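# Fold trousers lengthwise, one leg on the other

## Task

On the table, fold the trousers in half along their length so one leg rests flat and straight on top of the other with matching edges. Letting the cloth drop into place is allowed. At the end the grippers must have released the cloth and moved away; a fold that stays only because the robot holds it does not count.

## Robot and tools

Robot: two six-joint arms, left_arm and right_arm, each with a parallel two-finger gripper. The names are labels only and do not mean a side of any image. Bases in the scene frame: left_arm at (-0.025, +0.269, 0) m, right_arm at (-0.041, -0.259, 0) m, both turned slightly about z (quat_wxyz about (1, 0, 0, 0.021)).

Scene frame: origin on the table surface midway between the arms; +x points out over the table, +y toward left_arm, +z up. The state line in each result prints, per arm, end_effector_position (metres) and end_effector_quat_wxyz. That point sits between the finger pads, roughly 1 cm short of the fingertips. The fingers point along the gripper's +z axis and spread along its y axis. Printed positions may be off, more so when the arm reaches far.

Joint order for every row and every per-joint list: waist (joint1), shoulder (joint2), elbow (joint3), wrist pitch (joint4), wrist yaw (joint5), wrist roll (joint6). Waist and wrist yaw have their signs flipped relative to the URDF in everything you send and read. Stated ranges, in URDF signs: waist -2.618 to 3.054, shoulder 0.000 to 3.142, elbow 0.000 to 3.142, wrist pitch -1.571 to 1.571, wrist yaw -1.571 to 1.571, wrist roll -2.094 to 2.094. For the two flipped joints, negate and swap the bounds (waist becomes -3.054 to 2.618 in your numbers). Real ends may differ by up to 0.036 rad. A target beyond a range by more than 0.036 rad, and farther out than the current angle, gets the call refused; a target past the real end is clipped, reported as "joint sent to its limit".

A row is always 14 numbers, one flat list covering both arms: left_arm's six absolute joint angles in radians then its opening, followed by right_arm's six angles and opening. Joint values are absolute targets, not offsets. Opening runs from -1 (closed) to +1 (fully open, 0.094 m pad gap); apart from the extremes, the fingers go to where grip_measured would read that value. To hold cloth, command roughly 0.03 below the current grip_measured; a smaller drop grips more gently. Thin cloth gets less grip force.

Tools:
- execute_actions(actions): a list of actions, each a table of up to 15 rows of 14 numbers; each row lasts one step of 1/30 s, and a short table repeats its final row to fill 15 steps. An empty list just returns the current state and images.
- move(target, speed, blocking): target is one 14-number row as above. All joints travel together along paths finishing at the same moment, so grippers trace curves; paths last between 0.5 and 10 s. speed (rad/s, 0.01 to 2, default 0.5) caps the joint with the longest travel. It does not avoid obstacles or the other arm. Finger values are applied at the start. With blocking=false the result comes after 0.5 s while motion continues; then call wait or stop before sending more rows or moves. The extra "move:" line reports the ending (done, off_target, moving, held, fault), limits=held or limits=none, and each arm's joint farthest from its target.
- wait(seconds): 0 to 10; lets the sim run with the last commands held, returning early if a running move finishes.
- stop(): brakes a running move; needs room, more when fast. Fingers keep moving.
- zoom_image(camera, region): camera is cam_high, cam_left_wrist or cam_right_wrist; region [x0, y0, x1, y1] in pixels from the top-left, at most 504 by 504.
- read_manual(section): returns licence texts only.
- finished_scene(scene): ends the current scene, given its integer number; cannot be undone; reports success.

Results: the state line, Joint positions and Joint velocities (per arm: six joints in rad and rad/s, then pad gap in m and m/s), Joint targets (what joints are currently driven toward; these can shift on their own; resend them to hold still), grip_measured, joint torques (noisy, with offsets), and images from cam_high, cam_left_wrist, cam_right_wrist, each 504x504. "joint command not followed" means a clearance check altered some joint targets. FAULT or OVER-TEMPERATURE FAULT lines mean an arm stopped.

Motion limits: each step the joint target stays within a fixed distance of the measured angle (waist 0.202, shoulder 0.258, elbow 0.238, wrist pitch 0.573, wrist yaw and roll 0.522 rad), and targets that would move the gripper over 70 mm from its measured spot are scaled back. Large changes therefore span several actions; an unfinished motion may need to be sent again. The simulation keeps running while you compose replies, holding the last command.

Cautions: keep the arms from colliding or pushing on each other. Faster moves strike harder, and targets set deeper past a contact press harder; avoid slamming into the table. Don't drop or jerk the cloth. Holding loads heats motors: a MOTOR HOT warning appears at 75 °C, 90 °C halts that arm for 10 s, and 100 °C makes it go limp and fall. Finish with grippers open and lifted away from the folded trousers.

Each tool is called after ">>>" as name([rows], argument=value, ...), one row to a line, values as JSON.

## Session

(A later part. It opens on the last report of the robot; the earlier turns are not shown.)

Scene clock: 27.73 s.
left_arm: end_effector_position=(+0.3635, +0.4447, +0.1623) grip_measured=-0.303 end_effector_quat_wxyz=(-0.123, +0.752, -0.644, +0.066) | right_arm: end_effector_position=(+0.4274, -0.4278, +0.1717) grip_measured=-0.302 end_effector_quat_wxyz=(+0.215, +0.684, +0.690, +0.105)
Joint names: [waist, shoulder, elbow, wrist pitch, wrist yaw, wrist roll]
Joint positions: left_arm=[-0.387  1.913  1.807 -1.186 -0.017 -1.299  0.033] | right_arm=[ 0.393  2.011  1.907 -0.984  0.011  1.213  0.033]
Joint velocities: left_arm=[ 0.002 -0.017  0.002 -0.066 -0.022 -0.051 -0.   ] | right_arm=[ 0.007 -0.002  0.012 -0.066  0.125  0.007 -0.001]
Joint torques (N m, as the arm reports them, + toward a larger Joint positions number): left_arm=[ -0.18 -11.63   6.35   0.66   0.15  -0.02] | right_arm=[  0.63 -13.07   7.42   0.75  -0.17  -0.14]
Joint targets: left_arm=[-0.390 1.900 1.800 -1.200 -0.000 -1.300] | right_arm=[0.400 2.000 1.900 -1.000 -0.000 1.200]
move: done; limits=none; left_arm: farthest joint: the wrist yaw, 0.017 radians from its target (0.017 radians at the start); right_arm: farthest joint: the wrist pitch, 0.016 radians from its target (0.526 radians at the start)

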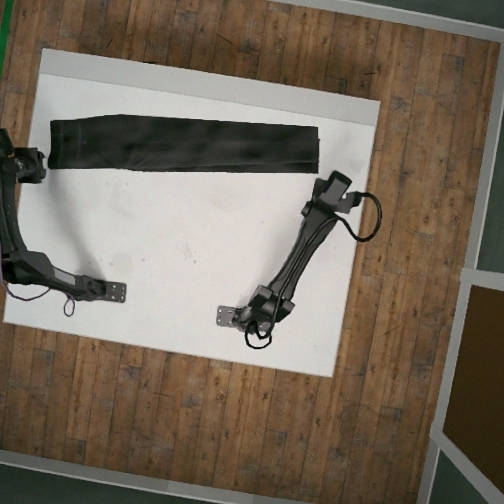

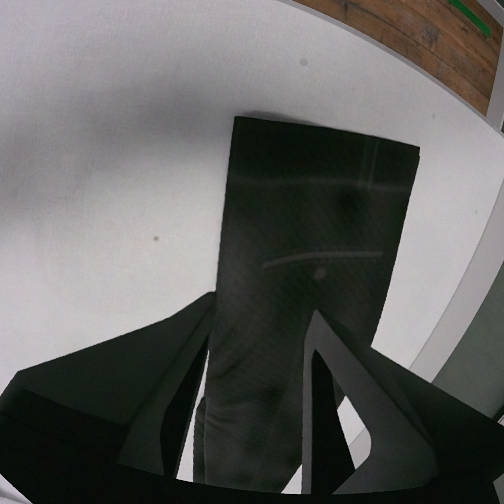

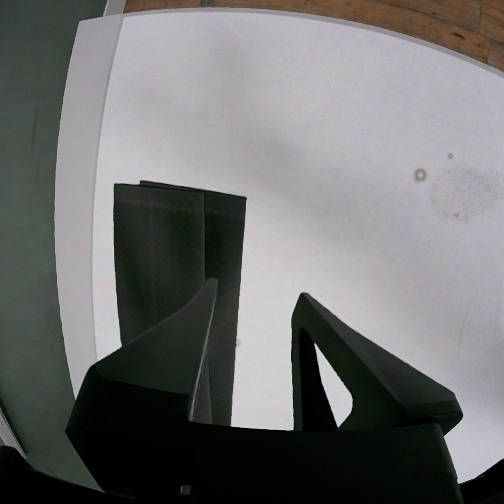

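>>> move(target=[-0.39,1.9,1.8,-1.2,0,-1.3,-0.3,0.225,2.53,2.21,-0.53,0,-0.2,-0.3], speed=0.8)

>>> move(target=[-0.39,1.9,1.8,-1.2,0,-1.3,-0.3,0.225,2.6,2.21,-0.53,0,-0.2,-0.3], speed=0.08)

>>> move(target=[-0.39,1.9,1.8,-1.2,0,-1.3,-0.3,0.225,2.6,2.21,-0.53,0,-0.2,-1])

Scene clock: 30.60 s.
left_arm: end_effector_position=(+0.3635, +0.4447, +0.1623) grip_measured=-0.303 end_effector_quat_wxyz=(-0.123, +0.752, -0.644, +0.066) | right_arm: end_effector_position=(+0.5896, -0.3782, +0.0452) grip_measured=-0.302 end_effector_quat_wxyz=(+0.323, -0.002, +0.945, -0.060)
Joint names: [waist, shoulder, elbow, wrist pitch, wrist yaw, wrist roll]
Joint positions: left_arm=[-0.387  1.913  1.807 -1.186 -0.017 -1.299  0.033] | right_arm=[ 0.231  2.534  2.179 -0.546  0.004 -0.191  0.033]
Joint velocities: left_arm=[ 0.007 -0.007  0.002  0.066 -0.022  0.022 -0.   ] | right_arm=[-0.002 -0.037 -0.007 -0.007 -0.037  0.007  0.001]
Joint torques (N m, as the arm reports them, + toward a larger Joint positions number): left_arm=[ -0.19 -11.56   6.35   0.66   0.16  -0.02] | right_arm=[ -0.33 -16.99  11.26   1.26  -0.09  -0.09]
Joint targets: left_arm=[-0.390 1.900 1.800 -1.200 -0.000 -1.300] | right_arm=[0.225 2.530 2.210 -0.530 -0.000 -0.200]
move: off_target (right_arm); limits=none; left_arm: farthest joint: the wrist yaw, 0.017 radians from its target (0.017 radians at the start); right_arm: farthest joint: the elbow, 0.031 radians from its target (0.303 radians at the start)

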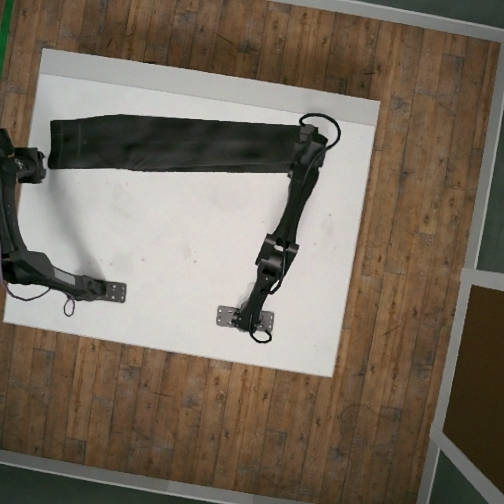

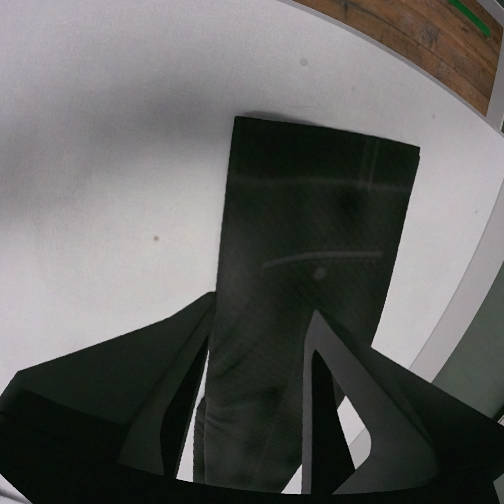

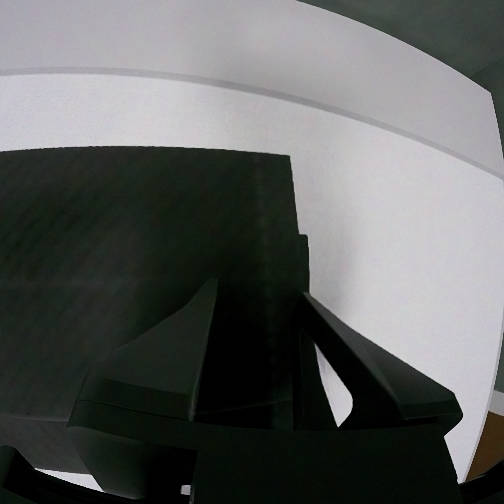

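Scene clock: 31.77 s.
left_arm: end_effector_position=(+0.3635, +0.4447, +0.1623) grip_measured=-0.303 end_effector_quat_wxyz=(-0.123, +0.752, -0.644, +0.066) | right_arm: end_effector_position=(+0.5934, -0.3790, +0.0276) grip_measured=-0.302 end_effector_quat_wxyz=(+0.319, -0.002, +0.946, -0.059)
Joint names: [waist, shoulder, elbow, wrist pitch, wrist yaw, wrist roll]
Joint positions: left_arm=[-0.387  1.913  1.807 -1.186 -0.017 -1.299  0.033] | right_arm=[ 0.231  2.578  2.194 -0.525  0.004 -0.191  0.033]
Joint velocities: left_arm=[ 0.007 -0.007 -0.007 -0.037  0.007 -0.066 -0.001] | right_arm=[-0.007  0.002  0.002 -0.022  0.007 -0.022  0.001]
Joint torques (N m, as the arm reports them, + toward a larger Joint positions number): left_arm=[ -0.17 -11.58   6.39   0.67   0.16  -0.02] | right_arm=[ -0.48 -14.54  10.04   1.1   -0.08  -0.09]
Joint targets: left_arm=[-0.390 1.900 1.800 -1.200 -0.000 -1.300] | right_arm=[0.225 2.600 2.210 -0.530 -0.000 -0.200]
move: off_target (right_arm); limits=none; left_arm: farthest joint: the wrist yaw, 0.017 radians from its target (0.017 radians at the start); right_arm: farthest joint: the shoulder, 0.022 radians from its target (0.066 radians at the start)

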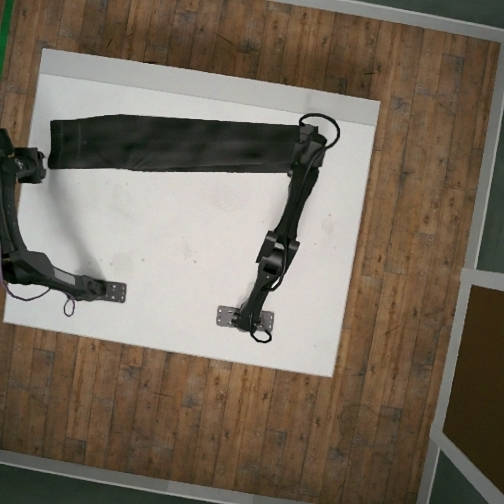

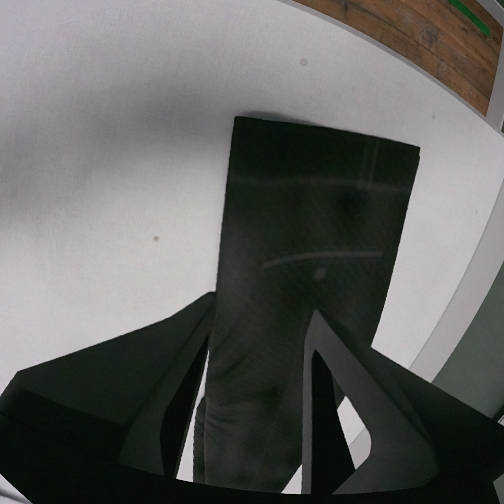

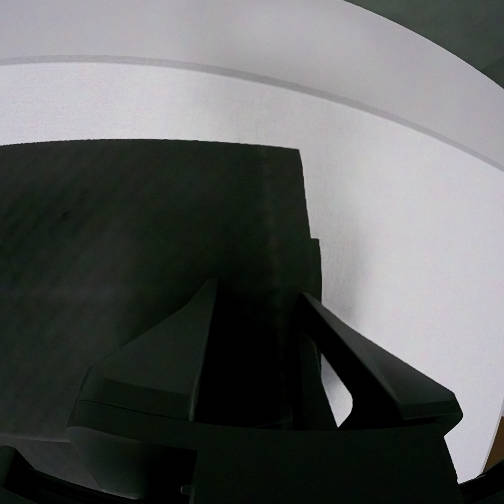

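Scene clock: 32.47 s.
left_arm: end_effector_position=(+0.3635, +0.4448, +0.1623) grip_measured=-0.303 end_effector_quat_wxyz=(-0.123, +0.752, -0.644, +0.066) | right_arm: end_effector_position=(+0.5939, -0.3789, +0.0265) grip_measured=-0.989 end_effector_quat_wxyz=(+0.320, -0.002, +0.946, -0.059)
Joint names: [waist, shoulder, elbow, wrist pitch, wrist yaw, wrist roll]
Joint positions: left_arm=[-0.387  1.913  1.807 -1.186 -0.016 -1.299  0.033] | right_arm=[ 0.231  2.58   2.194 -0.522  0.005 -0.191  0.001]
Joint velocities: left_arm=[-0.002 -0.007 -0.017 -0.007  0.022 -0.022  0.001] | right_arm=[ 0.007 -0.017 -0.002 -0.051  0.022  0.007  0.   ]
Joint torques (N m, as the arm reports them, + toward a larger Joint positions number): left_arm=[ -0.19 -11.58   6.37   0.66   0.16  -0.02] | right_arm=[ -0.49 -14.92   9.89   1.09  -0.08  -0.09]
Joint targets: left_arm=[-0.390 1.900 1.800 -1.200 0.000 -1.300] | right_arm=[0.225 2.600 2.210 -0.530 -0.000 -0.200]
move: done; limits=none; left_arm: farthest joint: the wrist yaw, 0.016 radians from its target (0.017 radians at the start); right_arm: farthest joint: the shoulder, 0.020 radians from its target (0.022 radians at the start)

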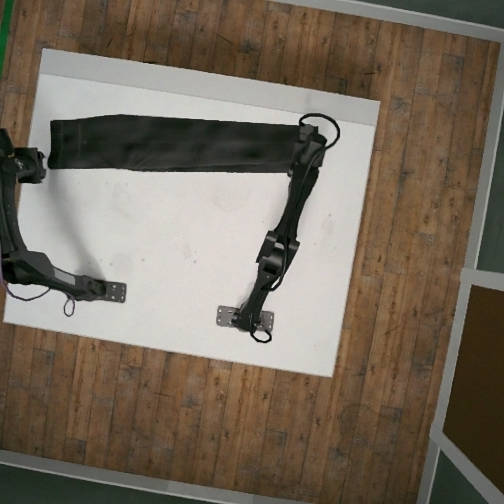

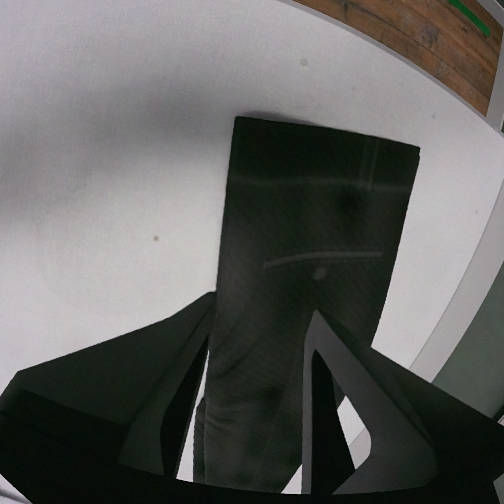

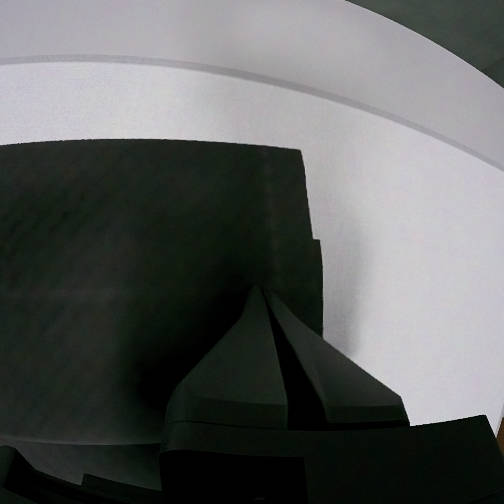

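>>> move(target=[-0.39,1.9,1.8,-1.2,0,-1.3,-0.3,0.25,2.51,2.09,-0.72,0,-0.2,-1], speed=0.12)

Scene clock: 34.63 s.
left_arm: end_effector_position=(+0.3635, +0.4448, +0.1623) grip_measured=-0.303 end_effector_quat_wxyz=(-0.123, +0.752, -0.644, +0.066) | right_arm: end_effector_position=(+0.5595, -0.3767, +0.0242) grip_measured=-0.989 end_effector_quat_wxyz=(+0.265, +0.002, +0.963, -0.050)
Joint names: [waist, shoulder, elbow, wrist pitch, wrist yaw, wrist roll]
Joint positions: left_arm=[-0.387  1.913  1.807 -1.186 -0.016 -1.299  0.033] | right_arm=[ 0.238  2.511  2.12  -0.634  0.005 -0.192  0.   ]
Joint velocities: left_arm=[ 0.012 -0.002 -0.007 -0.022  0.037  0.007 -0.001] | right_arm=[ 0.002  0.012  0.017 -0.037  0.037 -0.007 -0.   ]
Joint torques (N m, as the arm reports them, + toward a larger Joint positions number): left_arm=[ -0.21 -11.57   6.36   0.66   0.16  -0.02] | right_arm=[  1.02 -16.38   5.7    0.16  -0.1   -0.09]
Joint targets: left_arm=[-0.390 1.900 1.800 -1.200 -0.000 -1.300] | right_arm=[0.250 2.510 2.090 -0.720 0.000 -0.200]
move: off_target (right_arm); limits=none; left_arm: farthest joint: the wrist yaw, 0.016 radians from its target (0.016 radians at the start); right_arm: farthest joint: the wrist pitch, 0.086 radians from its target (0.198 radians at the start)

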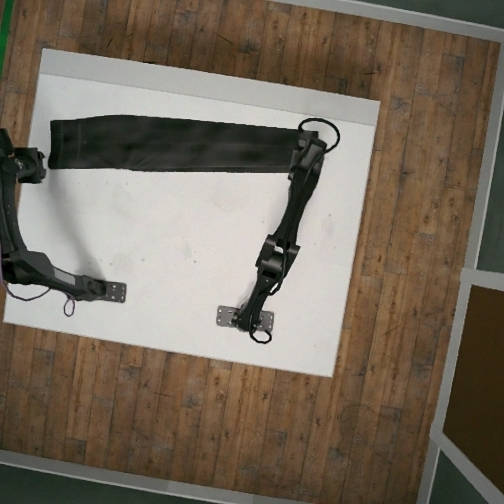

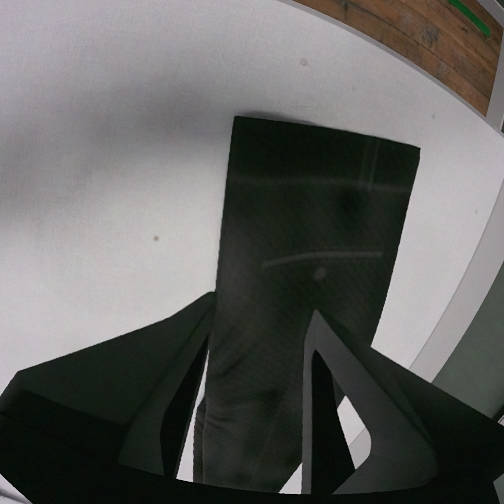

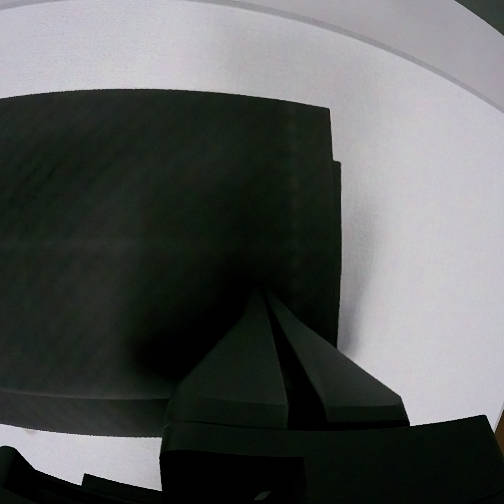

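Only the top leg slides. Continue ~2.5 cm.

>>> move(target=[-0.39,1.9,1.8,-1.2,0,-1.3,-0.3,0.275,2.465,2.037,-0.80,0,-0.2,-1], speed=0.1)

Scene clock: 36.77 s.
left_arm: end_effector_position=(+0.3635, +0.4448, +0.1623) grip_measured=-0.303 end_effector_quat_wxyz=(-0.123, +0.752, -0.644, +0.066) | right_arm: end_effector_position=(+0.5315, -0.3846, +0.0235) grip_measured=-0.989 end_effector_quat_wxyz=(+0.225, +0.013, +0.973, -0.045)
Joint names: [waist, shoulder, elbow, wrist pitch, wrist yaw, wrist roll]
Joint positions: left_arm=[-0.387  1.913  1.807 -1.186 -0.016 -1.299  0.033] | right_arm=[ 0.26   2.463  2.07  -0.714  0.005 -0.192  0.   ]
Joint velocities: left_arm=[-0.002  0.007  0.017  0.081  0.066 -0.095  0.001] | right_arm=[-0.002  0.002  0.022 -0.007 -0.051 -0.007 -0.001]
Joint torques (N m, as the arm reports them, + toward a larger Joint positions number): left_arm=[ -0.21 -11.57   6.4    0.66   0.16  -0.02] | right_arm=[  1.09 -15.5    5.44   0.03  -0.09  -0.09]
Joint targets: left_arm=[-0.390 1.900 1.800 -1.200 0.000 -1.300] | right_arm=[0.275 2.465 2.037 -0.800 -0.000 -0.200]
move: off_target (right_arm); limits=none; left_arm: farthest joint: the wrist yaw, 0.016 radians from its target (0.017 radians at the start); right_arm: farthest joint: the wrist pitch, 0.086 radians from its target (0.166 radians at the start)

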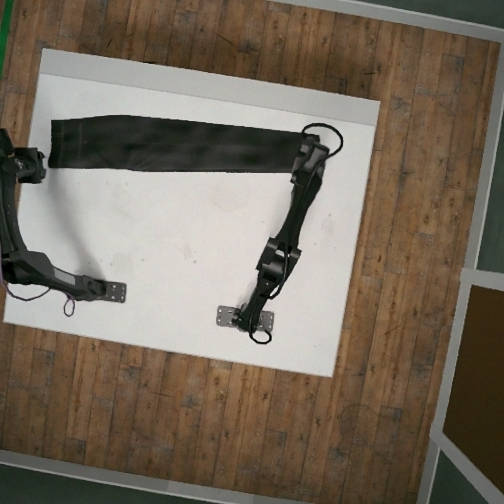

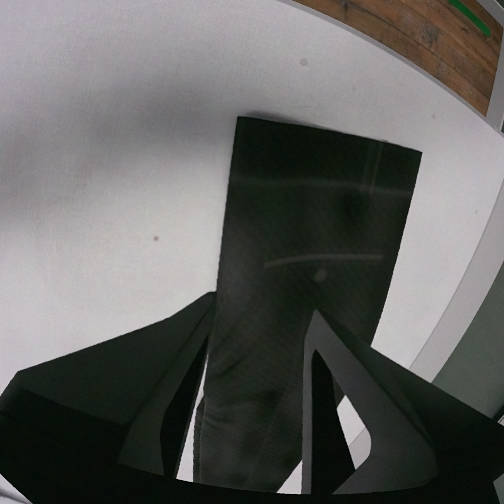

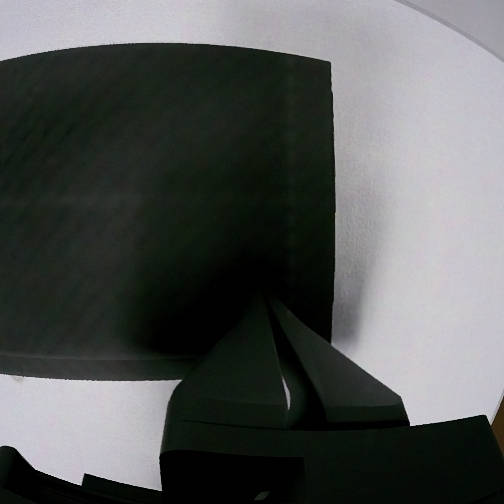

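>>> move(target=[-0.39,1.9,1.8,-1.2,0,-1.3,-0.3,0.283,2.43,1.995,-0.86,0,-0.2,-1], speed=0.1)

>>> move(target=[-0.39,1.7,1.7,-1.2,0,-1.3,-0.3,0.3,1.9,1.8,-1.0,0,-0.2,-1], speed=0.5)

>>> zoom_image(camera="cam_high", region=[20,90,350,200])

Scene clock: 38.83 s.
left_arm: end_effector_position=(+0.3634, +0.4447, +0.1623) grip_measured=-0.303 end_effector_quat_wxyz=(-0.123, +0.752, -0.644, +0.066) | right_arm: end_effector_position=(+0.5088, -0.3855, +0.0225) grip_measured=-0.989 end_effector_quat_wxyz=(+0.192, +0.018, +0.980, -0.039)
Joint names: [waist, shoulder, elbow, wrist pitch, wrist yaw, wrist roll]
Joint positions: left_arm=[-0.387  1.913  1.807 -1.186 -0.016 -1.299  0.033] | right_arm=[ 0.271  2.427  2.028 -0.778  0.005 -0.192  0.   ]
Joint velocities: left_arm=[-0.002 -0.007 -0.002 -0.022  0.007 -0.037  0.001] | right_arm=[-0.002 -0.012 -0.007 -0.007  0.022 -0.022  0.001]
Joint torques (N m, as the arm reports them, + toward a larger Joint positions number): left_arm=[ -0.17 -11.58   6.4    0.67   0.16  -0.01] | right_arm=[  1.01 -15.06   5.29  -0.04  -0.09  -0.11]
Joint targets: left_arm=[-0.390 1.900 1.800 -1.200 0.000 -1.300] | right_arm=[0.283 2.430 1.995 -0.860 -0.000 -0.200]
move: off_target (right_arm); limits=none; left_arm: farthest joint: the wrist yaw, 0.016 radians from its target (0.016 radians at the start); right_arm: farthest joint: the wrist pitch, 0.082 radians from its target (0.146 radians at the start)

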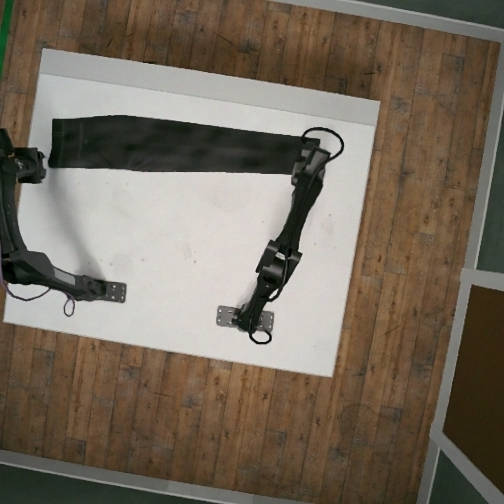

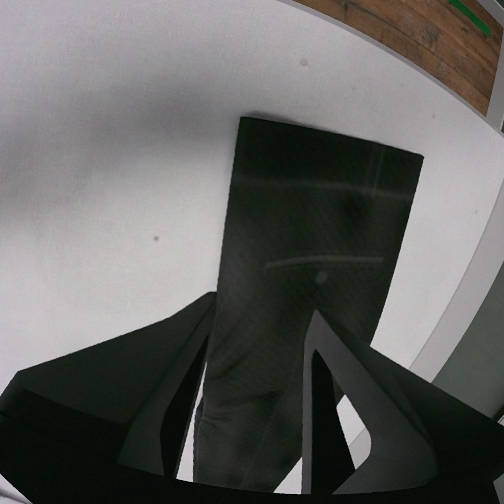

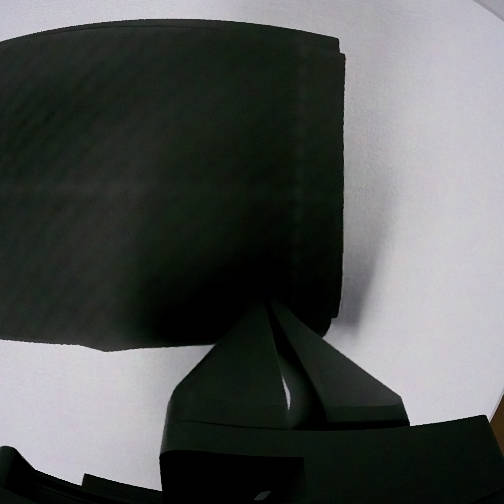

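Scene clock: 40.57 s.
left_arm: end_effector_position=(+0.3349, +0.4317, +0.2060) grip_measured=-0.303 end_effector_quat_wxyz=(-0.165, +0.746, -0.639, +0.086) | right_arm: end_effector_position=(+0.4177, -0.3736, +0.1816) grip_measured=-0.989 end_effector_quat_wxyz=(+0.233, +0.027, +0.971, -0.050)
Joint names: [waist, shoulder, elbow, wrist pitch, wrist yaw, wrist roll]
Joint positions: left_arm=[-0.387  1.72   1.71  -1.188 -0.016 -1.299  0.033] | right_arm=[ 0.29   1.91   1.807 -0.987  0.004 -0.192  0.   ]
Joint velocities: left_arm=[ 0.012  0.007 -0.007 -0.037  0.022 -0.051  0.   ] | right_arm=[-0.012  0.012 -0.007 -0.066  0.022 -0.022  0.001]
Joint torques (N m, as the arm reports them, + toward a larger Joint positions number): left_arm=[ -0.21 -10.46   6.1    0.87   0.16  -0.02] | right_arm=[  0.7  -12.11   7.47   0.77  -0.09  -0.08]
Joint targets: left_arm=[-0.390 1.700 1.700 -1.200 -0.000 -1.300] | right_arm=[0.300 1.900 1.800 -1.000 0.000 -0.200]
move: done; limits=none; left_arm: farthest joint: the shoulder, 0.020 radians from its target (0.213 radians at the start); right_arm: farthest joint: the wrist pitch, 0.013 radians from its target (0.222 radians at the start)

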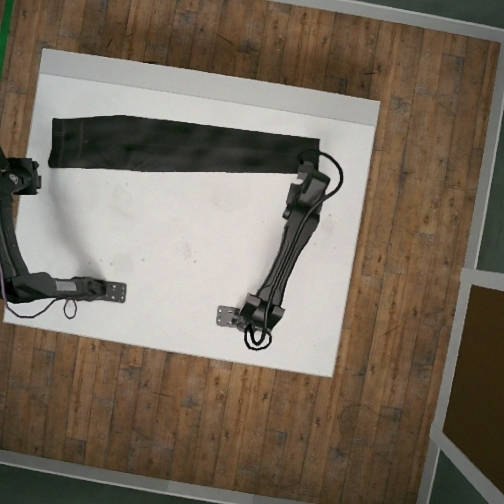

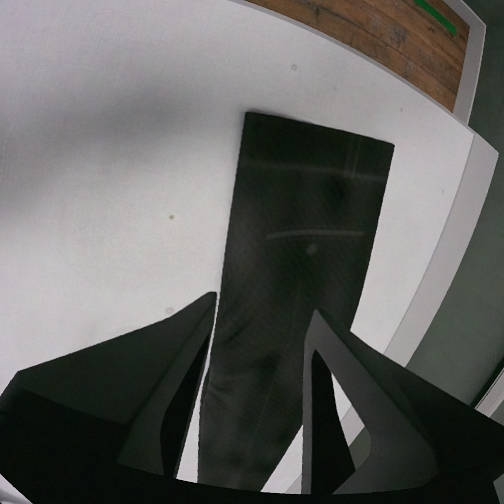

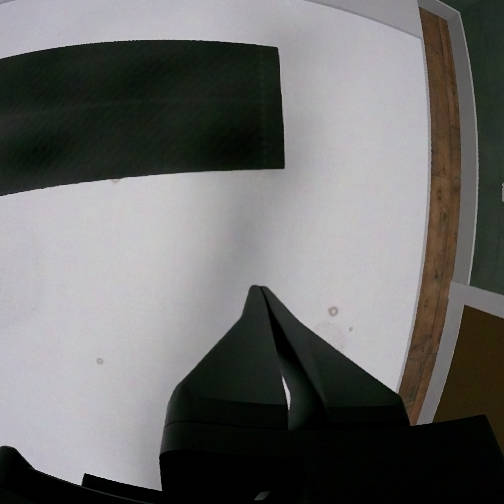

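Region (20, 90, 350, 200) of cam_high's 504x504 image, scaled by 1.527, with more detail than that image has.

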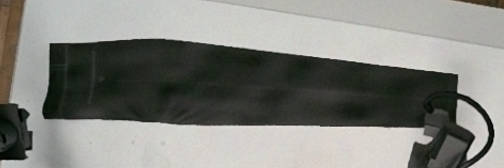

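>>> finished_scene(scene=1)

The scene is finished: the task was done.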